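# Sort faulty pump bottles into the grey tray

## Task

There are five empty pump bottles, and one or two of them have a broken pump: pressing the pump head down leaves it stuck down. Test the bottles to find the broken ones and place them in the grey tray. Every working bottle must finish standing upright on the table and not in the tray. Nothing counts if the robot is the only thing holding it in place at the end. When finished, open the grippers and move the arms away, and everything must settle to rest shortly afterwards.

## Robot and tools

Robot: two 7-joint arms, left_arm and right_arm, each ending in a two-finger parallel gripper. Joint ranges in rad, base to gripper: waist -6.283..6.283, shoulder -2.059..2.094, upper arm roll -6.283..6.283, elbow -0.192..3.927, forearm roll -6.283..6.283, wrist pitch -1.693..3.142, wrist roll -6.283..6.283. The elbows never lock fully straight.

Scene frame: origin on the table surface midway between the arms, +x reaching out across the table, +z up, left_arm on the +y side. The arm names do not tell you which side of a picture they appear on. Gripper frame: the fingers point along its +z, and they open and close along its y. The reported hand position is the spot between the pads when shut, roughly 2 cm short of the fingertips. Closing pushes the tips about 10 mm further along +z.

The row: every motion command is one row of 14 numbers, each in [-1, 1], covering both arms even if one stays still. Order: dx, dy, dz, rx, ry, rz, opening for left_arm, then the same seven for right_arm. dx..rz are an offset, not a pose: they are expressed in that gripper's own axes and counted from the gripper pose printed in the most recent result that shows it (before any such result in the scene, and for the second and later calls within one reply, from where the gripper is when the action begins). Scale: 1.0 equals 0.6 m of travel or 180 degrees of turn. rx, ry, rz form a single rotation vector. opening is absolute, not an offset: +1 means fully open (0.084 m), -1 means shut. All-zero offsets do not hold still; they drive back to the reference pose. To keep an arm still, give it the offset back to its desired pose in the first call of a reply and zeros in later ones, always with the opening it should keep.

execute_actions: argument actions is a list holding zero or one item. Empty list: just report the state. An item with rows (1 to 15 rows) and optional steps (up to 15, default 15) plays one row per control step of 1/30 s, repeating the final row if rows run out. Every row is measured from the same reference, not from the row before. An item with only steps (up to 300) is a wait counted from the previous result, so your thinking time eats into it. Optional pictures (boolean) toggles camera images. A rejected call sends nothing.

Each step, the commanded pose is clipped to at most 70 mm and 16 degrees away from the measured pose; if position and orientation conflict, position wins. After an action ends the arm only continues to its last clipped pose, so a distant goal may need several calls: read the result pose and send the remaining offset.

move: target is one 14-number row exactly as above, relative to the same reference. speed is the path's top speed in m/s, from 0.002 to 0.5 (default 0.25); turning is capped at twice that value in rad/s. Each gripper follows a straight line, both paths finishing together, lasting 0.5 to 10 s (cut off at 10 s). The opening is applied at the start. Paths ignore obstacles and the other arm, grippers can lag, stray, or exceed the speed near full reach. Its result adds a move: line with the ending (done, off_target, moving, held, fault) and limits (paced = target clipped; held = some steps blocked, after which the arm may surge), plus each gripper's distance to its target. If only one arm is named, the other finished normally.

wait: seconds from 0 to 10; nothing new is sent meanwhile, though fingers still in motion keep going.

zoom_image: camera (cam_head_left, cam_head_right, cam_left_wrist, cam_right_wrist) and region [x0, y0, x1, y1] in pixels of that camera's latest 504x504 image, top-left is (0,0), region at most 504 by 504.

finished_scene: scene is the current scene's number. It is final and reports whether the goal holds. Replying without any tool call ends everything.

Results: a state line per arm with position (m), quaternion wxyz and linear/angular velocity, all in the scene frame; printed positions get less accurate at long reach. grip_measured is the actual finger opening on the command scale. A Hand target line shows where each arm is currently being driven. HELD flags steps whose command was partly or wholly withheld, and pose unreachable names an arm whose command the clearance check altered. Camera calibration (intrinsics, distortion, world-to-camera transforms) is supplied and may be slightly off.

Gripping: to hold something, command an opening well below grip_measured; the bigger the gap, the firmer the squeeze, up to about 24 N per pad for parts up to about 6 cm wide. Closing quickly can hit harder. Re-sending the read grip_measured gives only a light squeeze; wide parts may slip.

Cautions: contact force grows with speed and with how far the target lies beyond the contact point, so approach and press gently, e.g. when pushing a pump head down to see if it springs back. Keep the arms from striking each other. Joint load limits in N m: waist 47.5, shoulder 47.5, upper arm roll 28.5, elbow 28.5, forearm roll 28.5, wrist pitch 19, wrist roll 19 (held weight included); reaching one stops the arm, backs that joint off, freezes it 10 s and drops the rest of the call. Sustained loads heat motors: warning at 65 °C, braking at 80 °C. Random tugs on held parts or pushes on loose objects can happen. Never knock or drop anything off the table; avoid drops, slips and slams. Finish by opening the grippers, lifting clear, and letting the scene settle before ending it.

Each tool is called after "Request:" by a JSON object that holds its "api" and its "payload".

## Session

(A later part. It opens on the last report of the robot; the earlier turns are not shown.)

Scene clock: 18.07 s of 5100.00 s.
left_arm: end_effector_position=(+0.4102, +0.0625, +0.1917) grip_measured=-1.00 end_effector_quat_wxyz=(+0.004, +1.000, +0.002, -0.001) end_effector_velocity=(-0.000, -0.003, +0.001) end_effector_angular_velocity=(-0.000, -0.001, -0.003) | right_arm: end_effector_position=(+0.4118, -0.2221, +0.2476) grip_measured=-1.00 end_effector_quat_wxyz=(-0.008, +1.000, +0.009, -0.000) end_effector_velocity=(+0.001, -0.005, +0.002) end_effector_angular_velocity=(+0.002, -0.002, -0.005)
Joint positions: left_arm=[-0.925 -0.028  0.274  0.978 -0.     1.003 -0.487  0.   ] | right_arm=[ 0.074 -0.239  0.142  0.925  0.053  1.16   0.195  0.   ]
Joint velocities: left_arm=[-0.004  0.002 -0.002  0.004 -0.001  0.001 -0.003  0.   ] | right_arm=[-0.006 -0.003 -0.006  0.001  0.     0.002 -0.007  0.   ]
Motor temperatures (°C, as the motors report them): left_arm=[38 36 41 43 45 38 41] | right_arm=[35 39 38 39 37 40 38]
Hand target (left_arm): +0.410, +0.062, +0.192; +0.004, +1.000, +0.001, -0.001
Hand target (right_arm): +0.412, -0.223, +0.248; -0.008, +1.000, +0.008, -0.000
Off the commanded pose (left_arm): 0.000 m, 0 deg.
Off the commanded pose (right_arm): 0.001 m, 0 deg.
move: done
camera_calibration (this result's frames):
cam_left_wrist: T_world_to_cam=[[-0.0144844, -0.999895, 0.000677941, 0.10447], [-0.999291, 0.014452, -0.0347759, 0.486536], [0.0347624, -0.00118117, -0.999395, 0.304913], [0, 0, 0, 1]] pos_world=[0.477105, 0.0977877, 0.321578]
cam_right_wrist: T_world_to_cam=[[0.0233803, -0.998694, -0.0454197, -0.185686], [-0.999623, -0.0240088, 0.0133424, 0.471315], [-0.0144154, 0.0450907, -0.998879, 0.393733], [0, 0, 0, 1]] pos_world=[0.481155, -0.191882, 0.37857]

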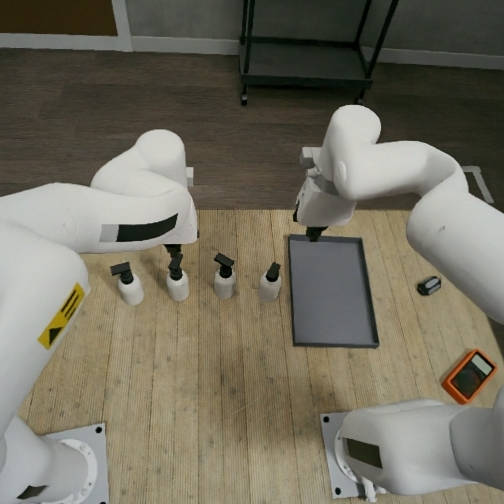

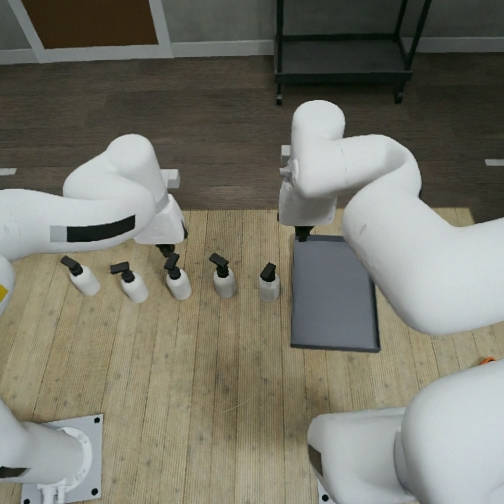

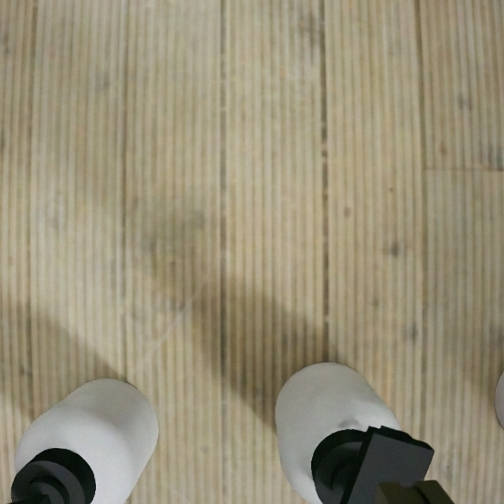

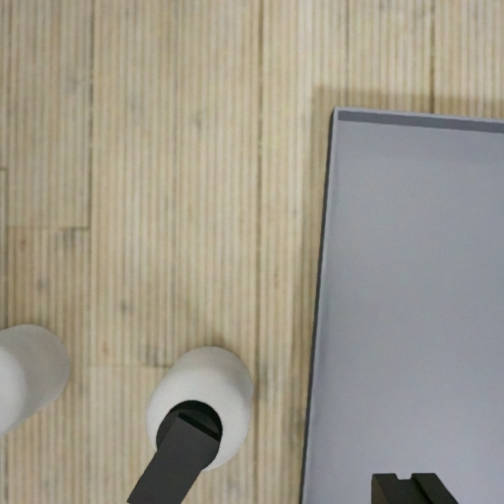

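Request:
{"api": "move", "payload": {"target": [0.016,-0.4,0,0,0,-0.31,1, -0.02,-0.12,0.1,0,0,0,1]}}

Request:
{"api": "move", "payload": {"target": [0,0,0.19,0,0,0,1, 0,0,0.19,0,0,0,1], "speed": 0.15}}

Request:
{"api": "move", "payload": {"target": [0,0,0,0,0,0,-1, 0,0,0,0,0,0,-1]}}

Request:
{"api": "move", "payload": {"target": [0,0,-0.29,0,0,0.31,-1, 0,0,-0.15,0,0,0,-1]}}

Request:
{"api": "move", "payload": {"target": [-0.28,0.64,0,0,0,0,-1, 0.1,0.3,0,0,0,0,-1]}}

Scene clock: 22.27 s of 5100.00 s.
left_arm: end_effector_position=(+0.4188, +0.3023, +0.1897) grip_measured=+1.00 end_effector_quat_wxyz=(+0.003, +0.883, +0.469, -0.003) end_effector_velocity=(+0.001, +0.002, +0.000) end_effector_angular_velocity=(+0.000, -0.001, +0.006) | right_arm: end_effector_position=(+0.3984, -0.1494, +0.1887) grip_measured=+1.00 end_effector_quat_wxyz=(-0.008, +1.000, +0.009, -0.000) end_effector_velocity=(-0.000, +0.001, -0.000) end_effector_angular_velocity=(+0.000, +0.000, -0.002)
Joint positions: left_arm=[-0.619 -0.182  0.506  0.832  0.096  0.997 -0.981  0.084] | right_arm=[ 0.146 -0.146  0.254  0.845  0.062  0.981  0.367  0.084]
Joint velocities: left_arm=[ 0.003  0.001  0.001  0.002 -0.    -0.    -0.002  0.   ] | right_arm=[ 0.001  0.001  0.    -0.     0.    -0.001  0.003  0.   ]
Motor temperatures (°C, as the motors report them): left_arm=[38 36 41 43 45 38 41] | right_arm=[35 39 38 39 37 40 38]
Hand target (left_arm): +0.419, +0.303, +0.190; +0.003, +0.883, +0.470, -0.003
Hand target (right_arm): +0.398, -0.149, +0.189; -0.008, +1.000, +0.009, -0.001
Off the commanded pose (left_arm): 0.000 m, 0 deg.
Off the commanded pose (right_arm): 0.000 m, 0 deg.
move: done
camera_calibration (this result's frames):
cam_left_wrist: T_world_to_cam=[[0.818016, -0.575178, -0.0045287, -0.131735], [-0.575049, -0.817603, -0.0290592, 0.564434], [0.0130115, 0.0263751, -0.999567, 0.303692], [0, 0, 0, 1]] pos_world=[0.428387, 0.377702, 0.319366]
cam_right_wrist: T_world_to_cam=[[0.0230611, -0.998679, -0.0459243, -0.115182], [-0.999632, -0.0236921, 0.0132433, 0.460538], [-0.0143139, 0.045602, -0.998857, 0.331528], [0, 0, 0, 1]] pos_world=[0.46777, -0.119237, 0.31976]

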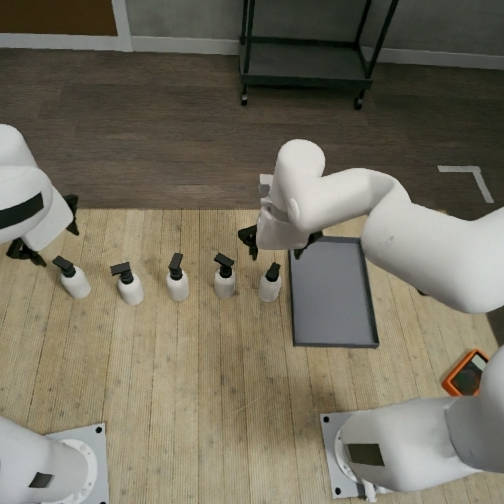

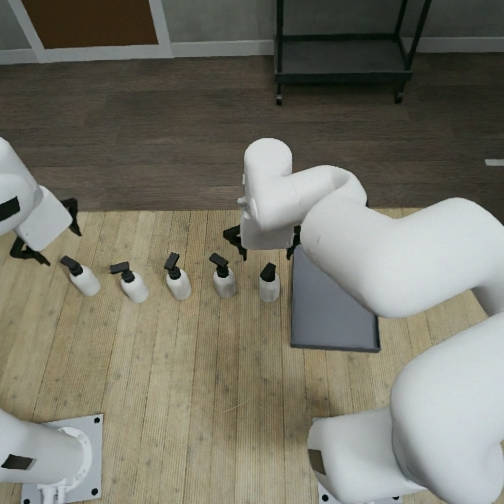

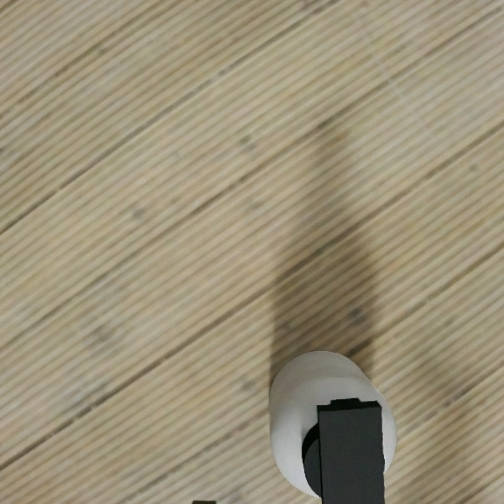

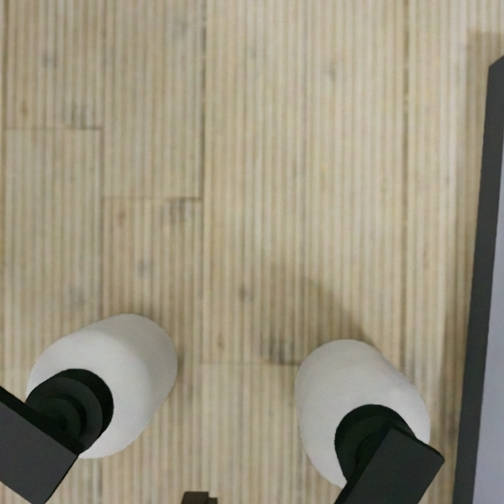

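Scene clock: 23.47 s of 5100.00 s.
left_arm: end_effector_position=(+0.4191, +0.3014, +0.0761) grip_measured=+1.00 end_effector_quat_wxyz=(+0.003, +0.883, +0.469, -0.002) end_effector_velocity=(-0.002, +0.000, -0.003) end_effector_angular_velocity=(-0.001, +0.005, -0.000) | right_arm: end_effector_position=(+0.3985, -0.1476, +0.0751) grip_measured=+1.00 end_effector_quat_wxyz=(-0.008, +1.000, +0.009, +0.000) end_effector_velocity=(-0.002, -0.002, -0.003) end_effector_angular_velocity=(-0.003, +0.006, -0.002)
Joint positions: left_arm=[-0.627  0.062  0.528  0.691 -0.064  0.64  -0.856  0.084] | right_arm=[ 0.148  0.076  0.264  0.709 -0.009  0.63   0.423  0.084]
Joint velocities: left_arm=[ 0.     0.005 -0.    -0.003 -0.005 -0.002  0.004  0.   ] | right_arm=[-0.001  0.004 -0.    -0.005 -0.002 -0.002  0.002  0.   ]
Motor temperatures (°C, as the motors report them): left_arm=[38 36 41 43 45 38 41] | right_arm=[35 39 38 39 37 40 38]
Hand target (left_arm): +0.419, +0.301, +0.076; +0.003, +0.883, +0.469, -0.003
Hand target (right_arm): +0.398, -0.148, +0.075; -0.008, +1.000, +0.009, -0.000
Off the commanded pose (left_arm): 0.001 m, 0 deg.
Off the commanded pose (right_arm): 0.000 m, 0 deg.
move: done
camera_calibration (this result's frames):
cam_left_wrist: T_world_to_cam=[[0.817842, -0.575433, -0.00354753, -0.132937], [-0.575264, -0.817416, -0.0300369, 0.560657], [0.0143844, 0.0266062, -0.999542, 0.189577], [0, 0, 0, 1]] pos_world=[0.42852, 0.37675, 0.205859]
cam_right_wrist: T_world_to_cam=[[0.0230006, -0.998672, -0.0460934, -0.118574], [-0.999648, -0.0235833, 0.0121388, 0.46223], [-0.0132097, 0.045798, -0.998863, 0.21748], [0, 0, 0, 1]] pos_world=[0.467667, -0.117476, 0.206157]

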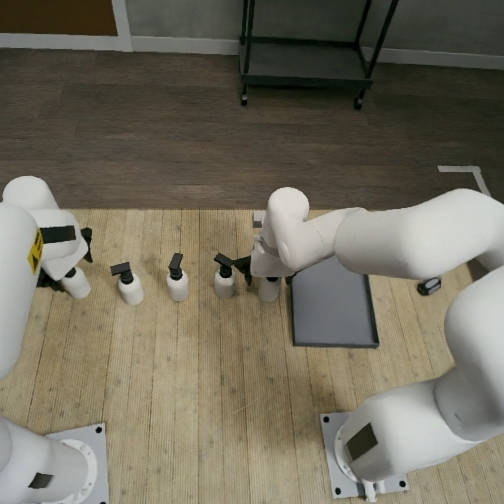

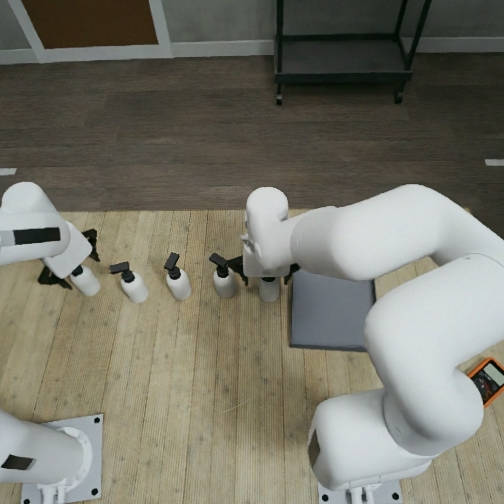

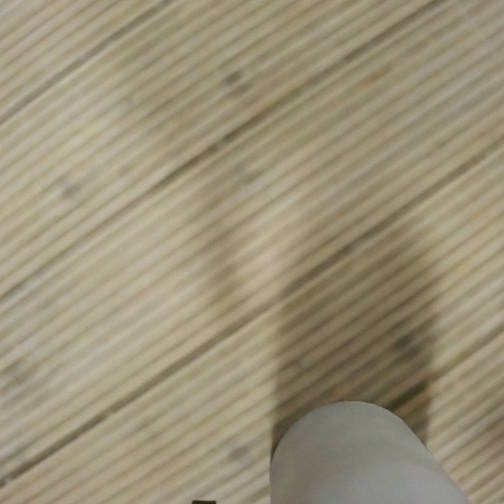

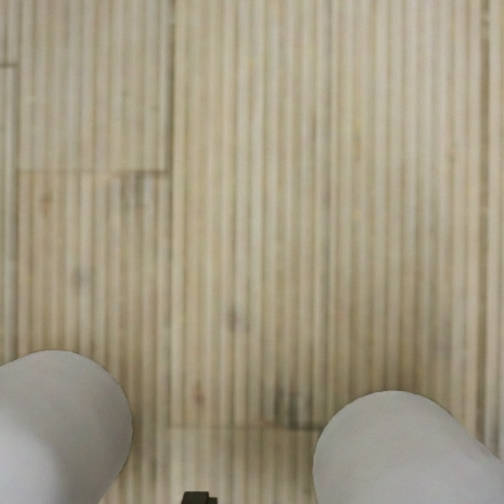

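Scene clock: 23.97 s of 5100.00 s.
left_arm: end_effector_position=(+0.4194, +0.3014, +0.0763) grip_measured=+0.11 end_effector_quat_wxyz=(+0.003, +0.883, +0.469, -0.002) end_effector_velocity=(-0.001, +0.000, -0.000) end_effector_angular_velocity=(-0.000, +0.001, +0.002) | right_arm: end_effector_position=(+0.3987, -0.1475, +0.0753) grip_measured=+0.12 end_effector_quat_wxyz=(-0.008, +1.000, +0.009, +0.000) end_effector_velocity=(-0.000, -0.000, -0.000) end_effector_angular_velocity=(-0.000, +0.000, -0.001)
Joint positions: left_arm=[-0.627  0.061  0.528  0.691 -0.064  0.64  -0.856  0.049] | right_arm=[ 0.148  0.075  0.264  0.71  -0.009  0.629  0.423  0.049]
Joint velocities: left_arm=[-0.     0.     0.001 -0.001 -0.     0.    -0.001  0.   ] | right_arm=[-0.     0.    -0.    -0.001 -0.001 -0.     0.001  0.   ]
Motor temperatures (°C, as the motors report them): left_arm=[38 36 41 43 45 38 41] | right_arm=[35 39 38 39 37 40 38]
Hand target (left_arm): +0.419, +0.301, +0.076; +0.003, +0.883, +0.469, -0.002
Hand target (right_arm): +0.398, -0.148, +0.075; -0.008, +1.000, +0.009, +0.000
Off the commanded pose (left_arm): 0.000 m, 0 deg.
Off the commanded pose (right_arm): 0.000 m, 0 deg.
move: done
camera_calibration (this result's frames):
cam_left_wrist: T_world_to_cam=[[0.817861, -0.575408, -0.00295252, -0.133192], [-0.575218, -0.817435, -0.0303898, 0.560826], [0.0150731, 0.026553, -0.999534, 0.189512], [0, 0, 0, 1]] pos_world=[0.428673, 0.376768, 0.206074]
cam_right_wrist: T_world_to_cam=[[0.0229592, -0.998664, -0.0462845, -0.118485], [-0.999657, -0.0235175, 0.0115543, 0.462489], [-0.0126274, 0.0460034, -0.998861, 0.217474], [0, 0, 0, 1]] pos_world=[0.467796, -0.117454, 0.206399]

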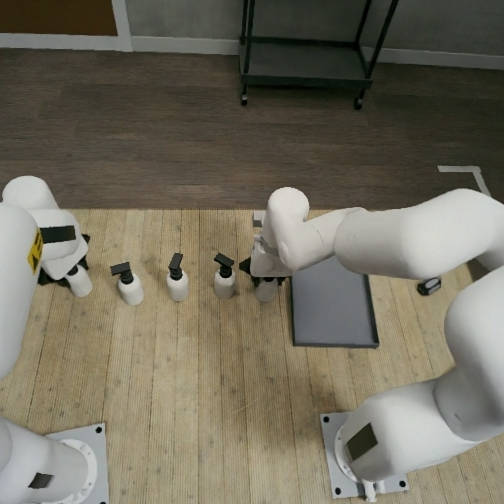

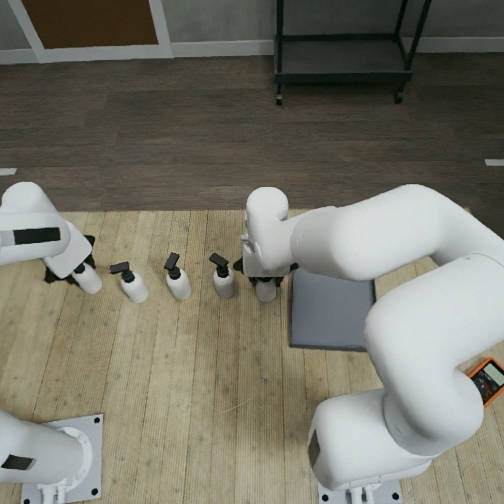

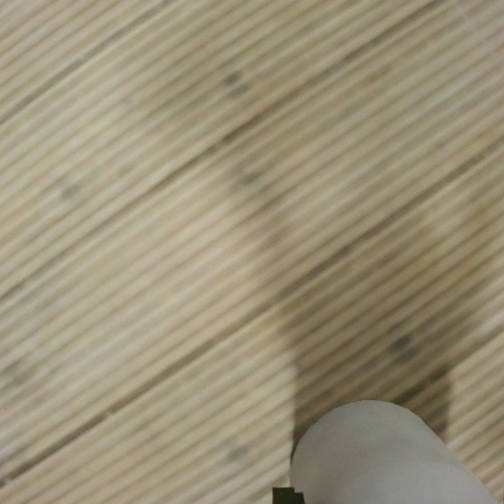

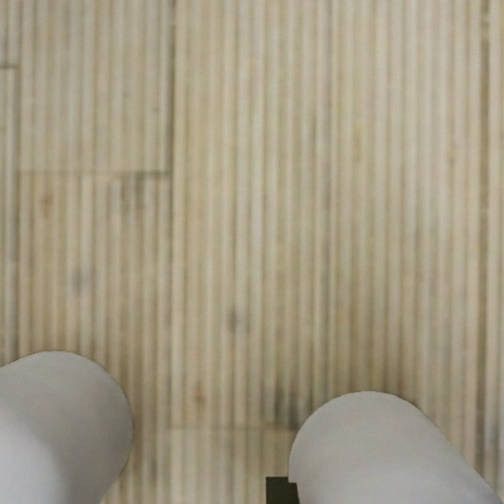

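Scene clock: 26.33 s of 5100.00 s.
left_arm: end_effector_position=(+0.4190, +0.3029, +0.2499) grip_measured=+0.11 end_effector_quat_wxyz=(+0.004, +1.000, +0.002, -0.001) end_effector_velocity=(+0.001, +0.000, +0.002) end_effector_angular_velocity=(-0.001, -0.002, -0.005) | right_arm: end_effector_position=(+0.3986, -0.1489, +0.1652) grip_measured=+0.12 end_effector_quat_wxyz=(-0.008, +1.000, +0.009, +0.000) end_effector_velocity=(+0.001, +0.000, +0.001) end_effector_angular_velocity=(+0.001, -0.002, -0.002)
Joint positions: left_arm=[-0.677 -0.253  0.536  0.955  0.131  1.179 -0.041  0.049] | right_arm=[ 0.145 -0.112  0.259  0.806  0.055  0.908  0.374  0.049]
Joint velocities: left_arm=[-0.001 -0.001  0.001  0.005 -0.001  0.003  0.006 -0.   ] | right_arm=[-0.001 -0.001  0.     0.003  0.     0.001  0.002 -0.   ]
Motor temperatures (°C, as the motors report them): left_arm=[38 36 41 43 45 38 41] | right_arm=[35 39 38 39 37 40 38]
Hand target (left_arm): +0.419, +0.303, +0.250; +0.004, +1.000, +0.001, -0.000
Hand target (right_arm): +0.399, -0.149, +0.165; -0.008, +1.000, +0.009, +0.000
Off the commanded pose (left_arm): 0.001 m, 0 deg.
Off the commanded pose (right_arm): 0.000 m, 0 deg.
move: done
camera_calibration (this result's frames):
cam_left_wrist: T_world_to_cam=[[-0.0152033, -0.999884, 0.00075439, 0.345148], [-0.999268, 0.0151675, -0.0351112, 0.493775], [0.0350957, -0.00128765, -0.999383, 0.363002], [0, 0, 0, 1]] pos_world=[0.485921, 0.338086, 0.379855]
cam_right_wrist: T_world_to_cam=[[0.0230407, -0.998661, -0.0463197, -0.11574], [-0.999649, -0.0236192, 0.0119812, 0.461298], [-0.0130592, 0.0460274, -0.998855, 0.307566], [0, 0, 0, 1]] pos_world=[0.46782, -0.118846, 0.296326]

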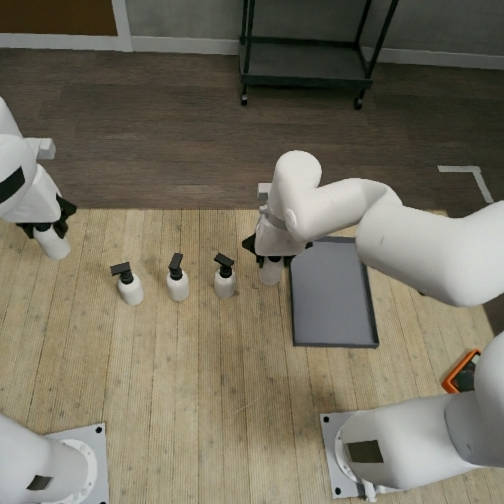

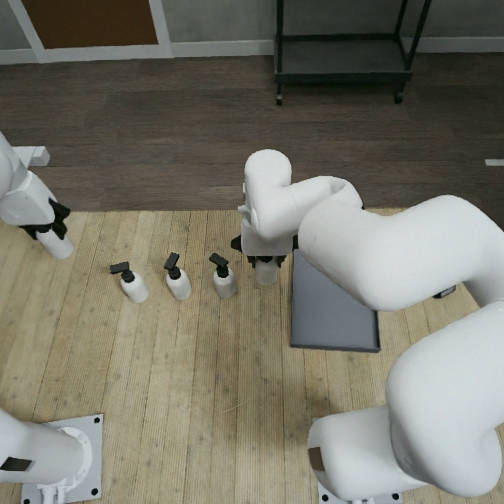

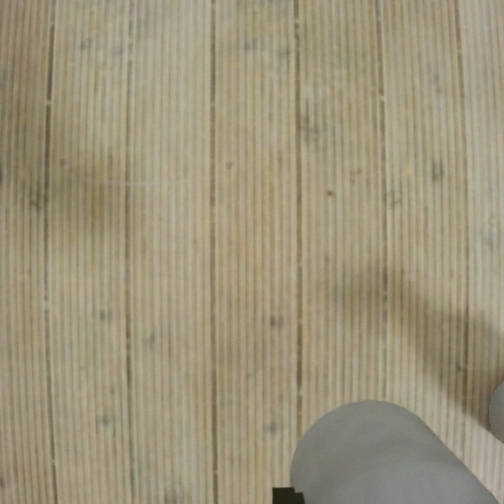

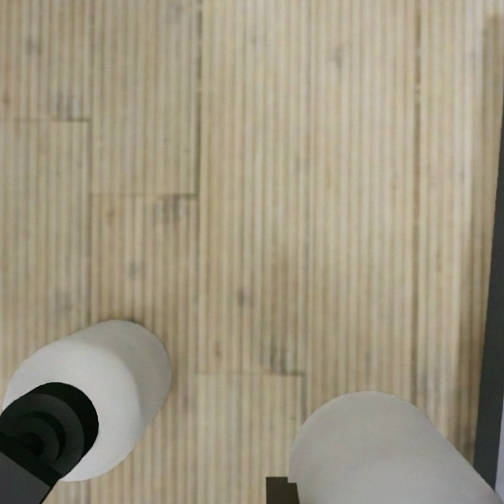

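Scene clock: 28.47 s of 5100.00 s.
left_arm: end_effector_position=(+0.2525, -0.0815, +0.2534) grip_measured=+0.11 end_effector_quat_wxyz=(+0.004, +1.000, +0.002, -0.001) end_effector_velocity=(-0.003, -0.004, +0.000) end_effector_angular_velocity=(+0.001, -0.001, -0.009) | right_arm: end_effector_position=(+0.4618, -0.3280, +0.1624) grip_measured=+0.12 end_effector_quat_wxyz=(-0.007, +1.000, +0.009, +0.000) end_effector_velocity=(-0.000, -0.003, -0.000) end_effector_angular_velocity=(-0.001, +0.001, -0.006)
Joint positions: left_arm=[-1.041 -0.158 -0.09   1.018 -0.021  1.17  -0.958  0.049] | right_arm=[-0.056 -0.022  0.023  0.893  0.019  0.915 -0.042  0.049]
Joint velocities: left_arm=[-0.006  0.004 -0.006  0.005  0.001  0.001 -0.003 -0.   ] | right_arm=[-0.004  0.001 -0.003  0.    -0.001  0.    -0.001  0.   ]
Motor temperatures (°C, as the motors report them): left_arm=[38 36 41 44 45 38 41] | right_arm=[35 39 38 39 37 40 38]
Hand target (left_arm): +0.252, -0.082, +0.253; +0.004, +1.000, +0.001, -0.001
Hand target (right_arm): +0.462, -0.328, +0.162; -0.007, +1.000, +0.009, +0.000
Off the commanded pose (left_arm): 0.000 m, 0 deg.
Off the commanded pose (right_arm): 0.000 m, 0 deg.
move: done
camera_calibration (this result's frames):
cam_left_wrist: T_world_to_cam=[[-0.0141242, -0.999899, 0.00128777, -0.0420837], [-0.999272, 0.0140696, -0.0354693, 0.333313], [0.0354476, -0.0017878, -0.99937, 0.371655], [0, 0, 0, 1]] pos_world=[0.319301, -0.0461046, 0.383297]
cam_right_wrist: T_world_to_cam=[[0.023786, -0.998704, -0.0450029, -0.296735], [-0.999635, -0.0243352, 0.0116946, 0.520078], [-0.0127746, 0.0447083, -0.998918, 0.313254], [0, 0, 0, 1]] pos_world=[0.530948, -0.297699, 0.293479]

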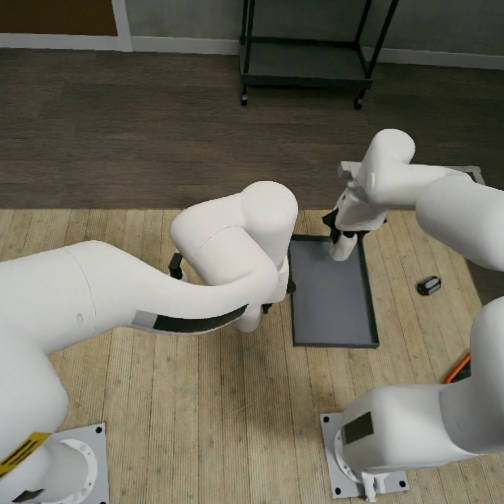

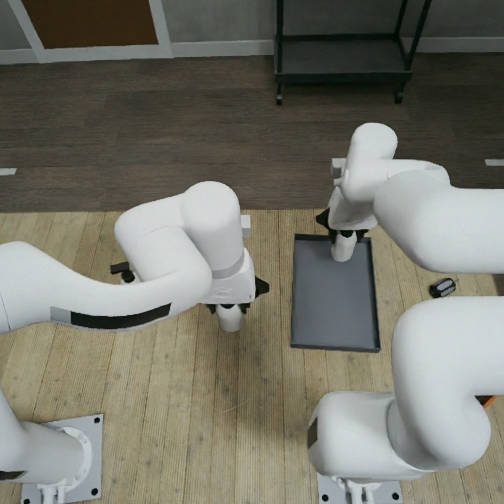

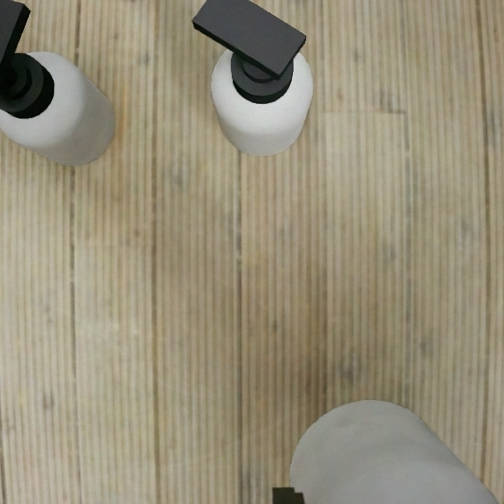

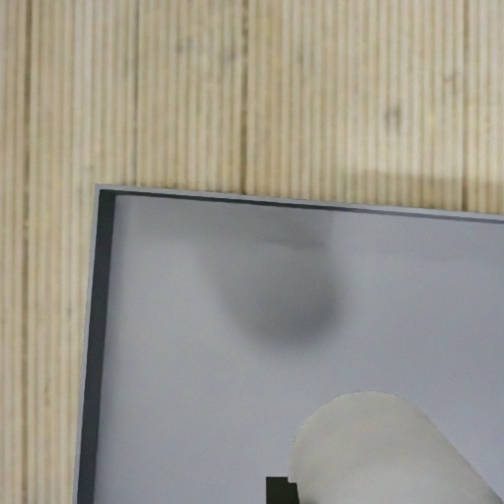

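Request:
{"api": "move", "payload": {"target": [0,0,0.292,0,0,0,-1, 0,0,0.135,0,0,0,-1], "speed": 0.15}}

Request:
{"api": "move", "payload": {"target": [0,0,0,0,0,0,1, 0,0,0,0,0,0,1]}}

Request:
{"api": "move", "payload": {"target": [0,0,-0.2,0,0,0,1, 0,0,-0.2,0,0,0,1]}}

Request:
{"api": "move", "payload": {"target": [0,-0.5,0,0,0,0,1, -0.343,-0.412,0,0,0,0,1]}}

Scene clock: 30.97 s of 5100.00 s.
left_arm: end_effector_position=(+0.2526, -0.0834, +0.0785) grip_measured=+0.11 end_effector_quat_wxyz=(+0.004, +1.000, +0.002, -0.000) end_effector_velocity=(-0.002, +0.003, -0.004) end_effector_angular_velocity=(+0.008, +0.006, +0.002) | right_arm: end_effector_position=(+0.4619, -0.3268, +0.0815) grip_measured=+0.12 end_effector_quat_wxyz=(-0.007, +1.000, +0.009, +0.001) end_effector_velocity=(-0.001, +0.000, -0.001) end_effector_angular_velocity=(-0.000, +0.003, +0.002)
Joint positions: left_arm=[-1.044  0.104 -0.096  0.761  0.008  0.651 -0.982  0.049] | right_arm=[-0.054  0.127  0.024  0.806  0.018  0.677 -0.041  0.049]
Joint velocities: left_arm=[ 0.     0.005  0.    -0.006  0.    -0.002 -0.002 -0.   ] | right_arm=[ 0.     0.002  0.001 -0.001 -0.     0.    -0.    -0.   ]
Motor temperatures (°C, as the motors report them): left_arm=[38 36 41 44 45 38 41] | right_arm=[35 39 38 39 37 40 38]
Hand target (left_arm): +0.252, -0.083, +0.078; +0.004, +1.000, +0.002, -0.000
Hand target (right_arm): +0.462, -0.327, +0.081; -0.007, +1.000, +0.009, +0.000
Off the commanded pose (left_arm): 0.001 m, 0 deg.
Off the commanded pose (right_arm): 0.000 m, 0 deg.
move: done
camera_calibration (this result's frames):
cam_left_wrist: T_world_to_cam=[[-0.0143095, -0.999896, 0.00192116, -0.0437864], [-0.999228, 0.0142296, -0.0366207, 0.32738], [0.0365895, -0.0024437, -0.999327, 0.196545], [0, 0, 0, 1]] pos_world=[0.319309, -0.04796, 0.208486]
cam_right_wrist: T_world_to_cam=[[0.0238197, -0.998713, -0.044776, -0.299238], [-0.999642, -0.0243415, 0.0111445, 0.521157], [-0.01222, 0.0444945, -0.998935, 0.232104], [0, 0, 0, 1]] pos_world=[0.530935, -0.296494, 0.21265]

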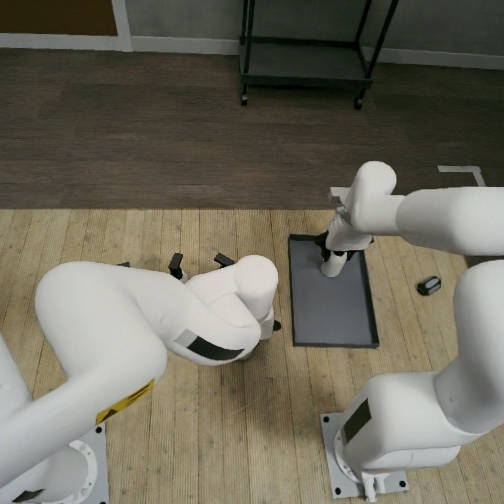

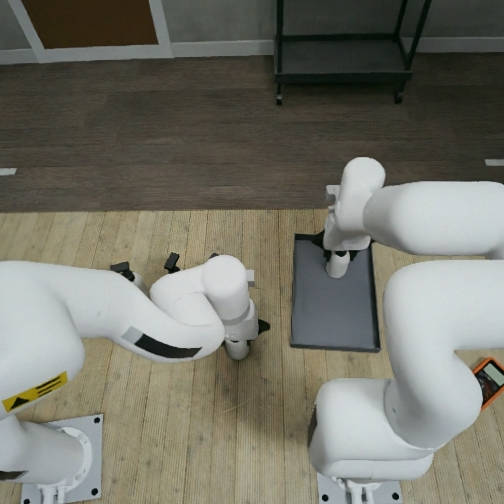

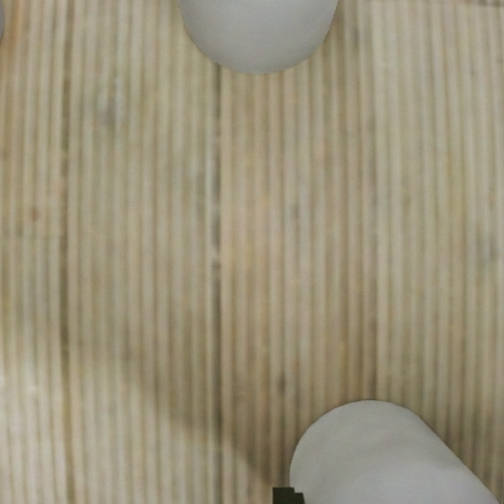

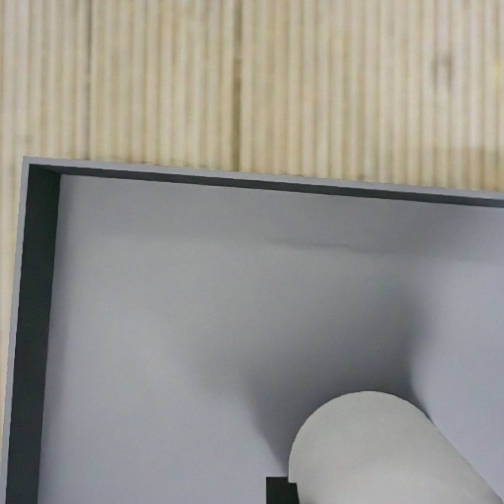

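Scene clock: 31.47 s of 5100.00 s.
left_arm: end_effector_position=(+0.2526, -0.0834, +0.0785) grip_measured=+1.00 end_effector_quat_wxyz=(+0.004, +1.000, +0.002, -0.000) end_effector_velocity=(+0.000, -0.001, +0.000) end_effector_angular_velocity=(-0.001, -0.001, +0.000) | right_arm: end_effector_position=(+0.4619, -0.3268, +0.0815) grip_measured=+1.00 end_effector_quat_wxyz=(-0.007, +1.000, +0.009, +0.001) end_effector_velocity=(+0.001, -0.000, +0.000) end_effector_angular_velocity=(+0.000, -0.001, -0.000)
Joint positions: left_arm=[-1.044  0.104 -0.096  0.761  0.008  0.651 -0.982  0.084] | right_arm=[-0.054  0.127  0.024  0.806  0.018  0.677 -0.041  0.084]
Joint velocities: left_arm=[ 0.     0.    -0.001  0.001  0.    -0.    -0.001 -0.   ] | right_arm=[-0.     0.     0.     0.001  0.     0.    -0.     0.   ]
Motor temperatures (°C, as the motors report them): left_arm=[38 36 41 44 45 38 41] | right_arm=[35 39 38 39 37 40 38]
Hand target (left_arm): +0.253, -0.083, +0.079; +0.004, +1.000, +0.002, -0.000
Hand target (right_arm): +0.462, -0.327, +0.082; -0.007, +1.000, +0.009, +0.001
Off the commanded pose (left_arm): 0.000 m, 0 deg.
Off the commanded pose (right_arm): 0.000 m, 0 deg.
move: done
camera_calibration (this result's frames):
cam_left_wrist: T_world_to_cam=[[-0.0143092, -0.999896, 0.00194373, -0.0437927], [-0.999227, 0.0142284, -0.0366395, 0.327386], [0.036608, -0.00246651, -0.999327, 0.196552], [0, 0, 0, 1]] pos_world=[0.319311, -0.0479615, 0.2085]
cam_right_wrist: T_world_to_cam=[[0.0238209, -0.998713, -0.0447754, -0.299238], [-0.999642, -0.0243422, 0.0111347, 0.521159], [-0.0122103, 0.0444941, -0.998935, 0.232104], [0, 0, 0, 1]] pos_world=[0.530935, -0.296494, 0.212656]

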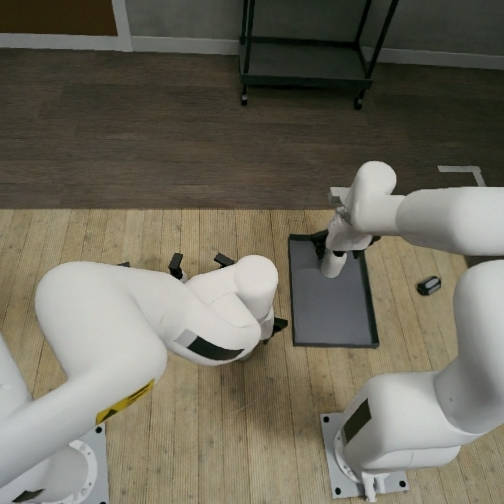

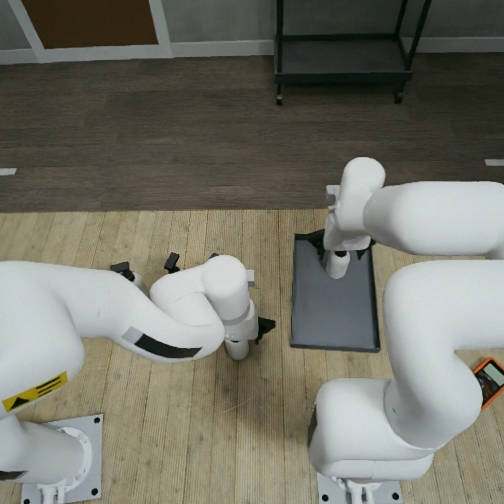

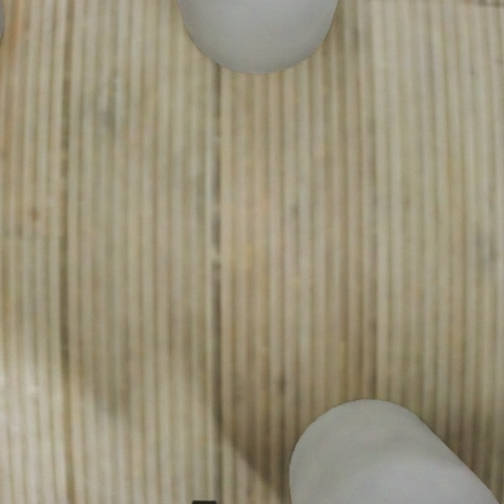

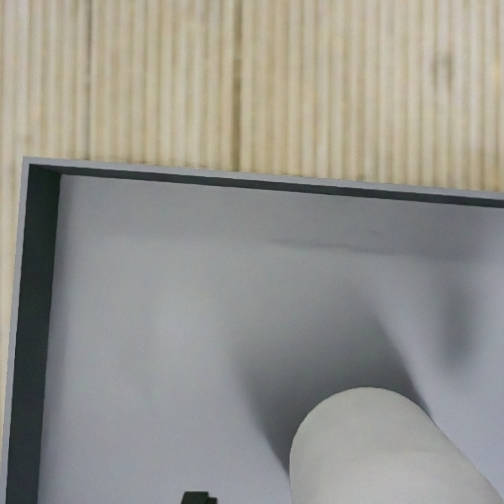

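Scene clock: 32.43 s of 5100.00 s.
left_arm: end_effector_position=(+0.2523, -0.0819, +0.1978) grip_measured=+1.00 end_effector_quat_wxyz=(+0.004, +1.000, +0.002, -0.001) end_effector_velocity=(+0.002, -0.003, +0.007) end_effector_angular_velocity=(-0.011, -0.008, -0.002) | right_arm: end_effector_position=(+0.4616, -0.3286, +0.2008) grip_measured=+1.00 end_effector_quat_wxyz=(-0.007, +1.000, +0.009, -0.000) end_effector_velocity=(+0.003, -0.000, +0.006) end_effector_angular_velocity=(-0.000, -0.011, +0.000)
Joint positions: left_arm=[-1.041 -0.109 -0.094  0.906 -0.019  1.009 -0.961  0.084] | right_arm=[-0.057 -0.071  0.021  0.956  0.019  1.029 -0.042  0.084]
Joint velocities: left_arm=[-0.    -0.005 -0.001  0.011 -0.     0.003  0.001 -0.   ] | right_arm=[ 0.001 -0.006 -0.001  0.008  0.     0.003  0.     0.   ]
Motor temperatures (°C, as the motors report them): left_arm=[38 36 41 44 45 38 41] | right_arm=[35 39 38 39 37 40 38]
Hand target (left_arm): +0.253, -0.082, +0.199; +0.005, +1.000, +0.002, -0.000
Hand target (right_arm): +0.462, -0.329, +0.202; -0.007, +1.000, +0.009, +0.001
Off the commanded pose (left_arm): 0.001 m, 0 deg.
Off the commanded pose (right_arm): 0.001 m, 0 deg.
move: done
camera_calibration (this result's frames):
cam_left_wrist: T_world_to_cam=[[-0.0141836, -0.999899, 0.000796464, -0.0422838], [-0.999281, 0.0141468, -0.0351767, 0.331148], [0.0351619, -0.00129482, -0.999381, 0.316269], [0, 0, 0, 1]] pos_world=[0.319189, -0.0465547, 0.327755]
cam_right_wrist: T_world_to_cam=[[0.0237553, -0.998699, -0.0451194, -0.295524], [-0.99962, -0.024361, 0.0129225, 0.519103], [-0.0140048, 0.0447953, -0.998898, 0.352262], [0, 0, 0, 1]] pos_world=[0.530859, -0.298273, 0.331832]

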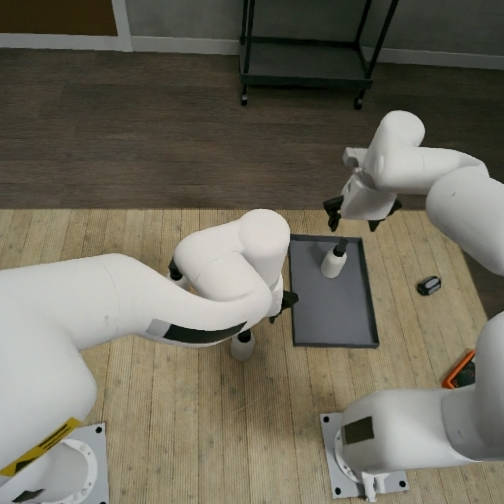

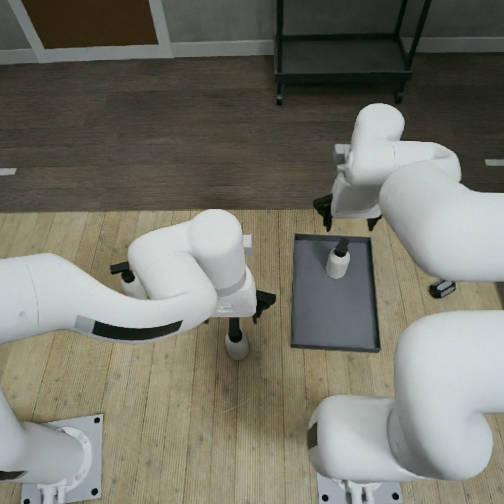

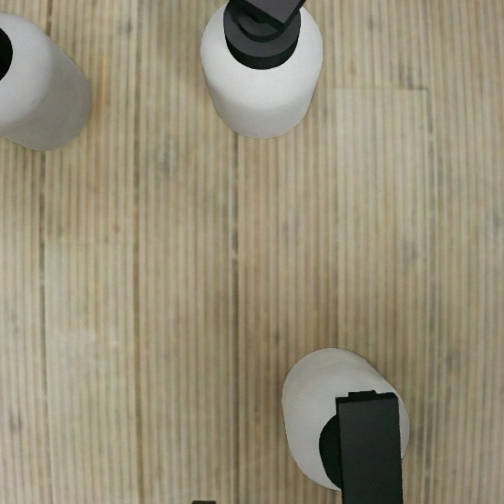

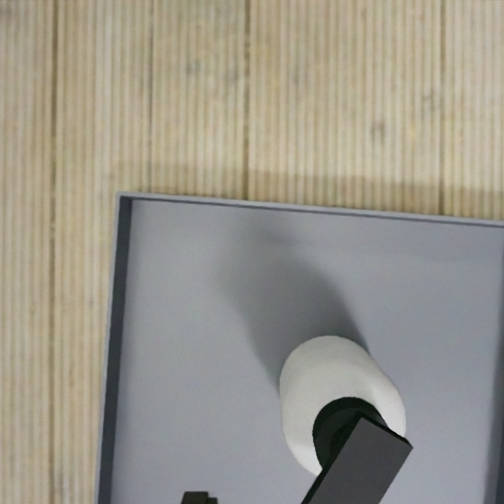

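Scene clock: 34.20 s of 5100.00 s.
left_arm: end_effector_position=(+0.2510, +0.2181, +0.1955) grip_measured=+1.00 end_effector_quat_wxyz=(+0.004, +1.000, +0.002, -0.001) end_effector_velocity=(-0.000, +0.002, -0.000) end_effector_angular_velocity=(-0.001, +0.001, +0.002) | right_arm: end_effector_position=(+0.2511, -0.0846, +0.2053) grip_measured=+1.00 end_effector_quat_wxyz=(-0.009, +1.000, +0.009, -0.001) end_effector_velocity=(-0.002, +0.003, +0.000) end_effector_angular_velocity=(-0.001, -0.002, +0.006)
Joint positions: left_arm=[-0.705 -0.837  0.282  0.374  0.214  1.199 -0.428  0.084] | right_arm=[ 0.289 -0.511  0.443  0.616  0.255  1.088  0.567  0.084]
Joint velocities: left_arm=[ 0.004 -0.003  0.004 -0.001  0.002  0.002  0.003  0.   ] | right_arm=[ 0.006 -0.001  0.005  0.001  0.     0.     0.004 -0.   ]
Motor temperatures (°C, as the motors report them): left_arm=[38 36 41 44 45 38 41] | right_arm=[35 39 38 39 37 40 38]
Hand target (left_arm): +0.251, +0.218, +0.196; +0.004, +1.000, +0.002, -0.001
Hand target (right_arm): +0.251, -0.084, +0.205; -0.009, +1.000, +0.010, -0.001
Off the commanded pose (left_arm): 0.000 m, 0 deg.
Off the commanded pose (right_arm): 0.001 m, 0 deg.
move: done
camera_calibration (this result's frames):
cam_left_wrist: T_world_to_cam=[[-0.0150845, -0.999885, 0.00143987, 0.257704], [-0.999308, 0.0150268, -0.0340355, 0.325121], [0.0340099, -0.00195228, -0.99942, 0.314771], [0, 0, 0, 1]] pos_world=[0.318078, 0.253403, 0.325283]
cam_right_wrist: T_world_to_cam=[[0.0232824, -0.998598, -0.0475379, -0.0460223], [-0.999611, -0.0239827, 0.0142151, 0.31437], [-0.0153353, 0.0471885, -0.998768, 0.343408], [0, 0, 0, 1]] pos_world=[0.320585, -0.0546232, 0.336329]

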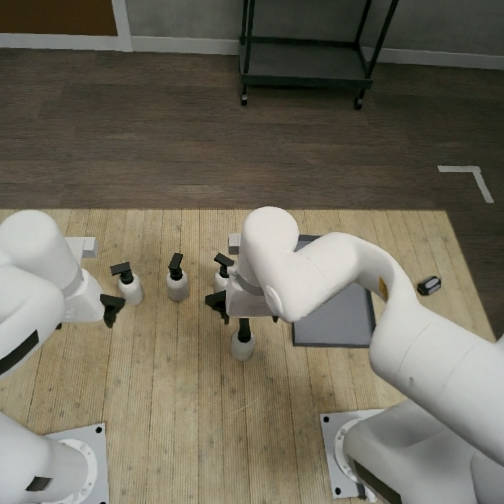

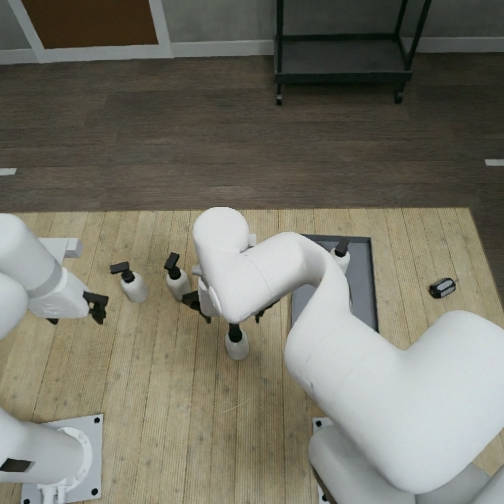

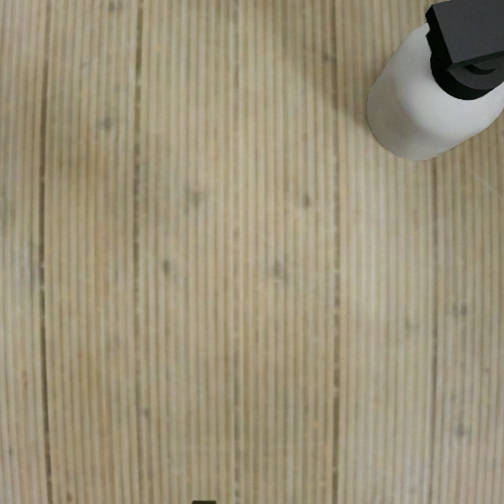

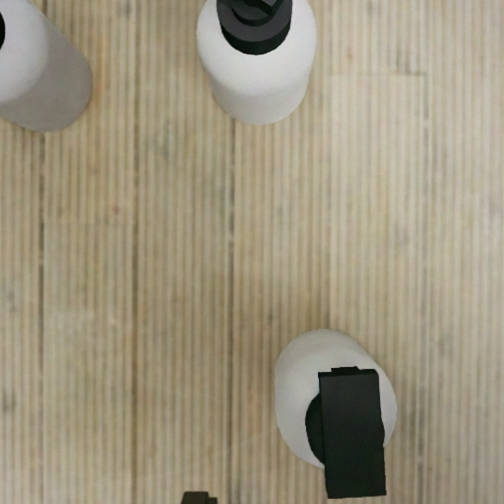

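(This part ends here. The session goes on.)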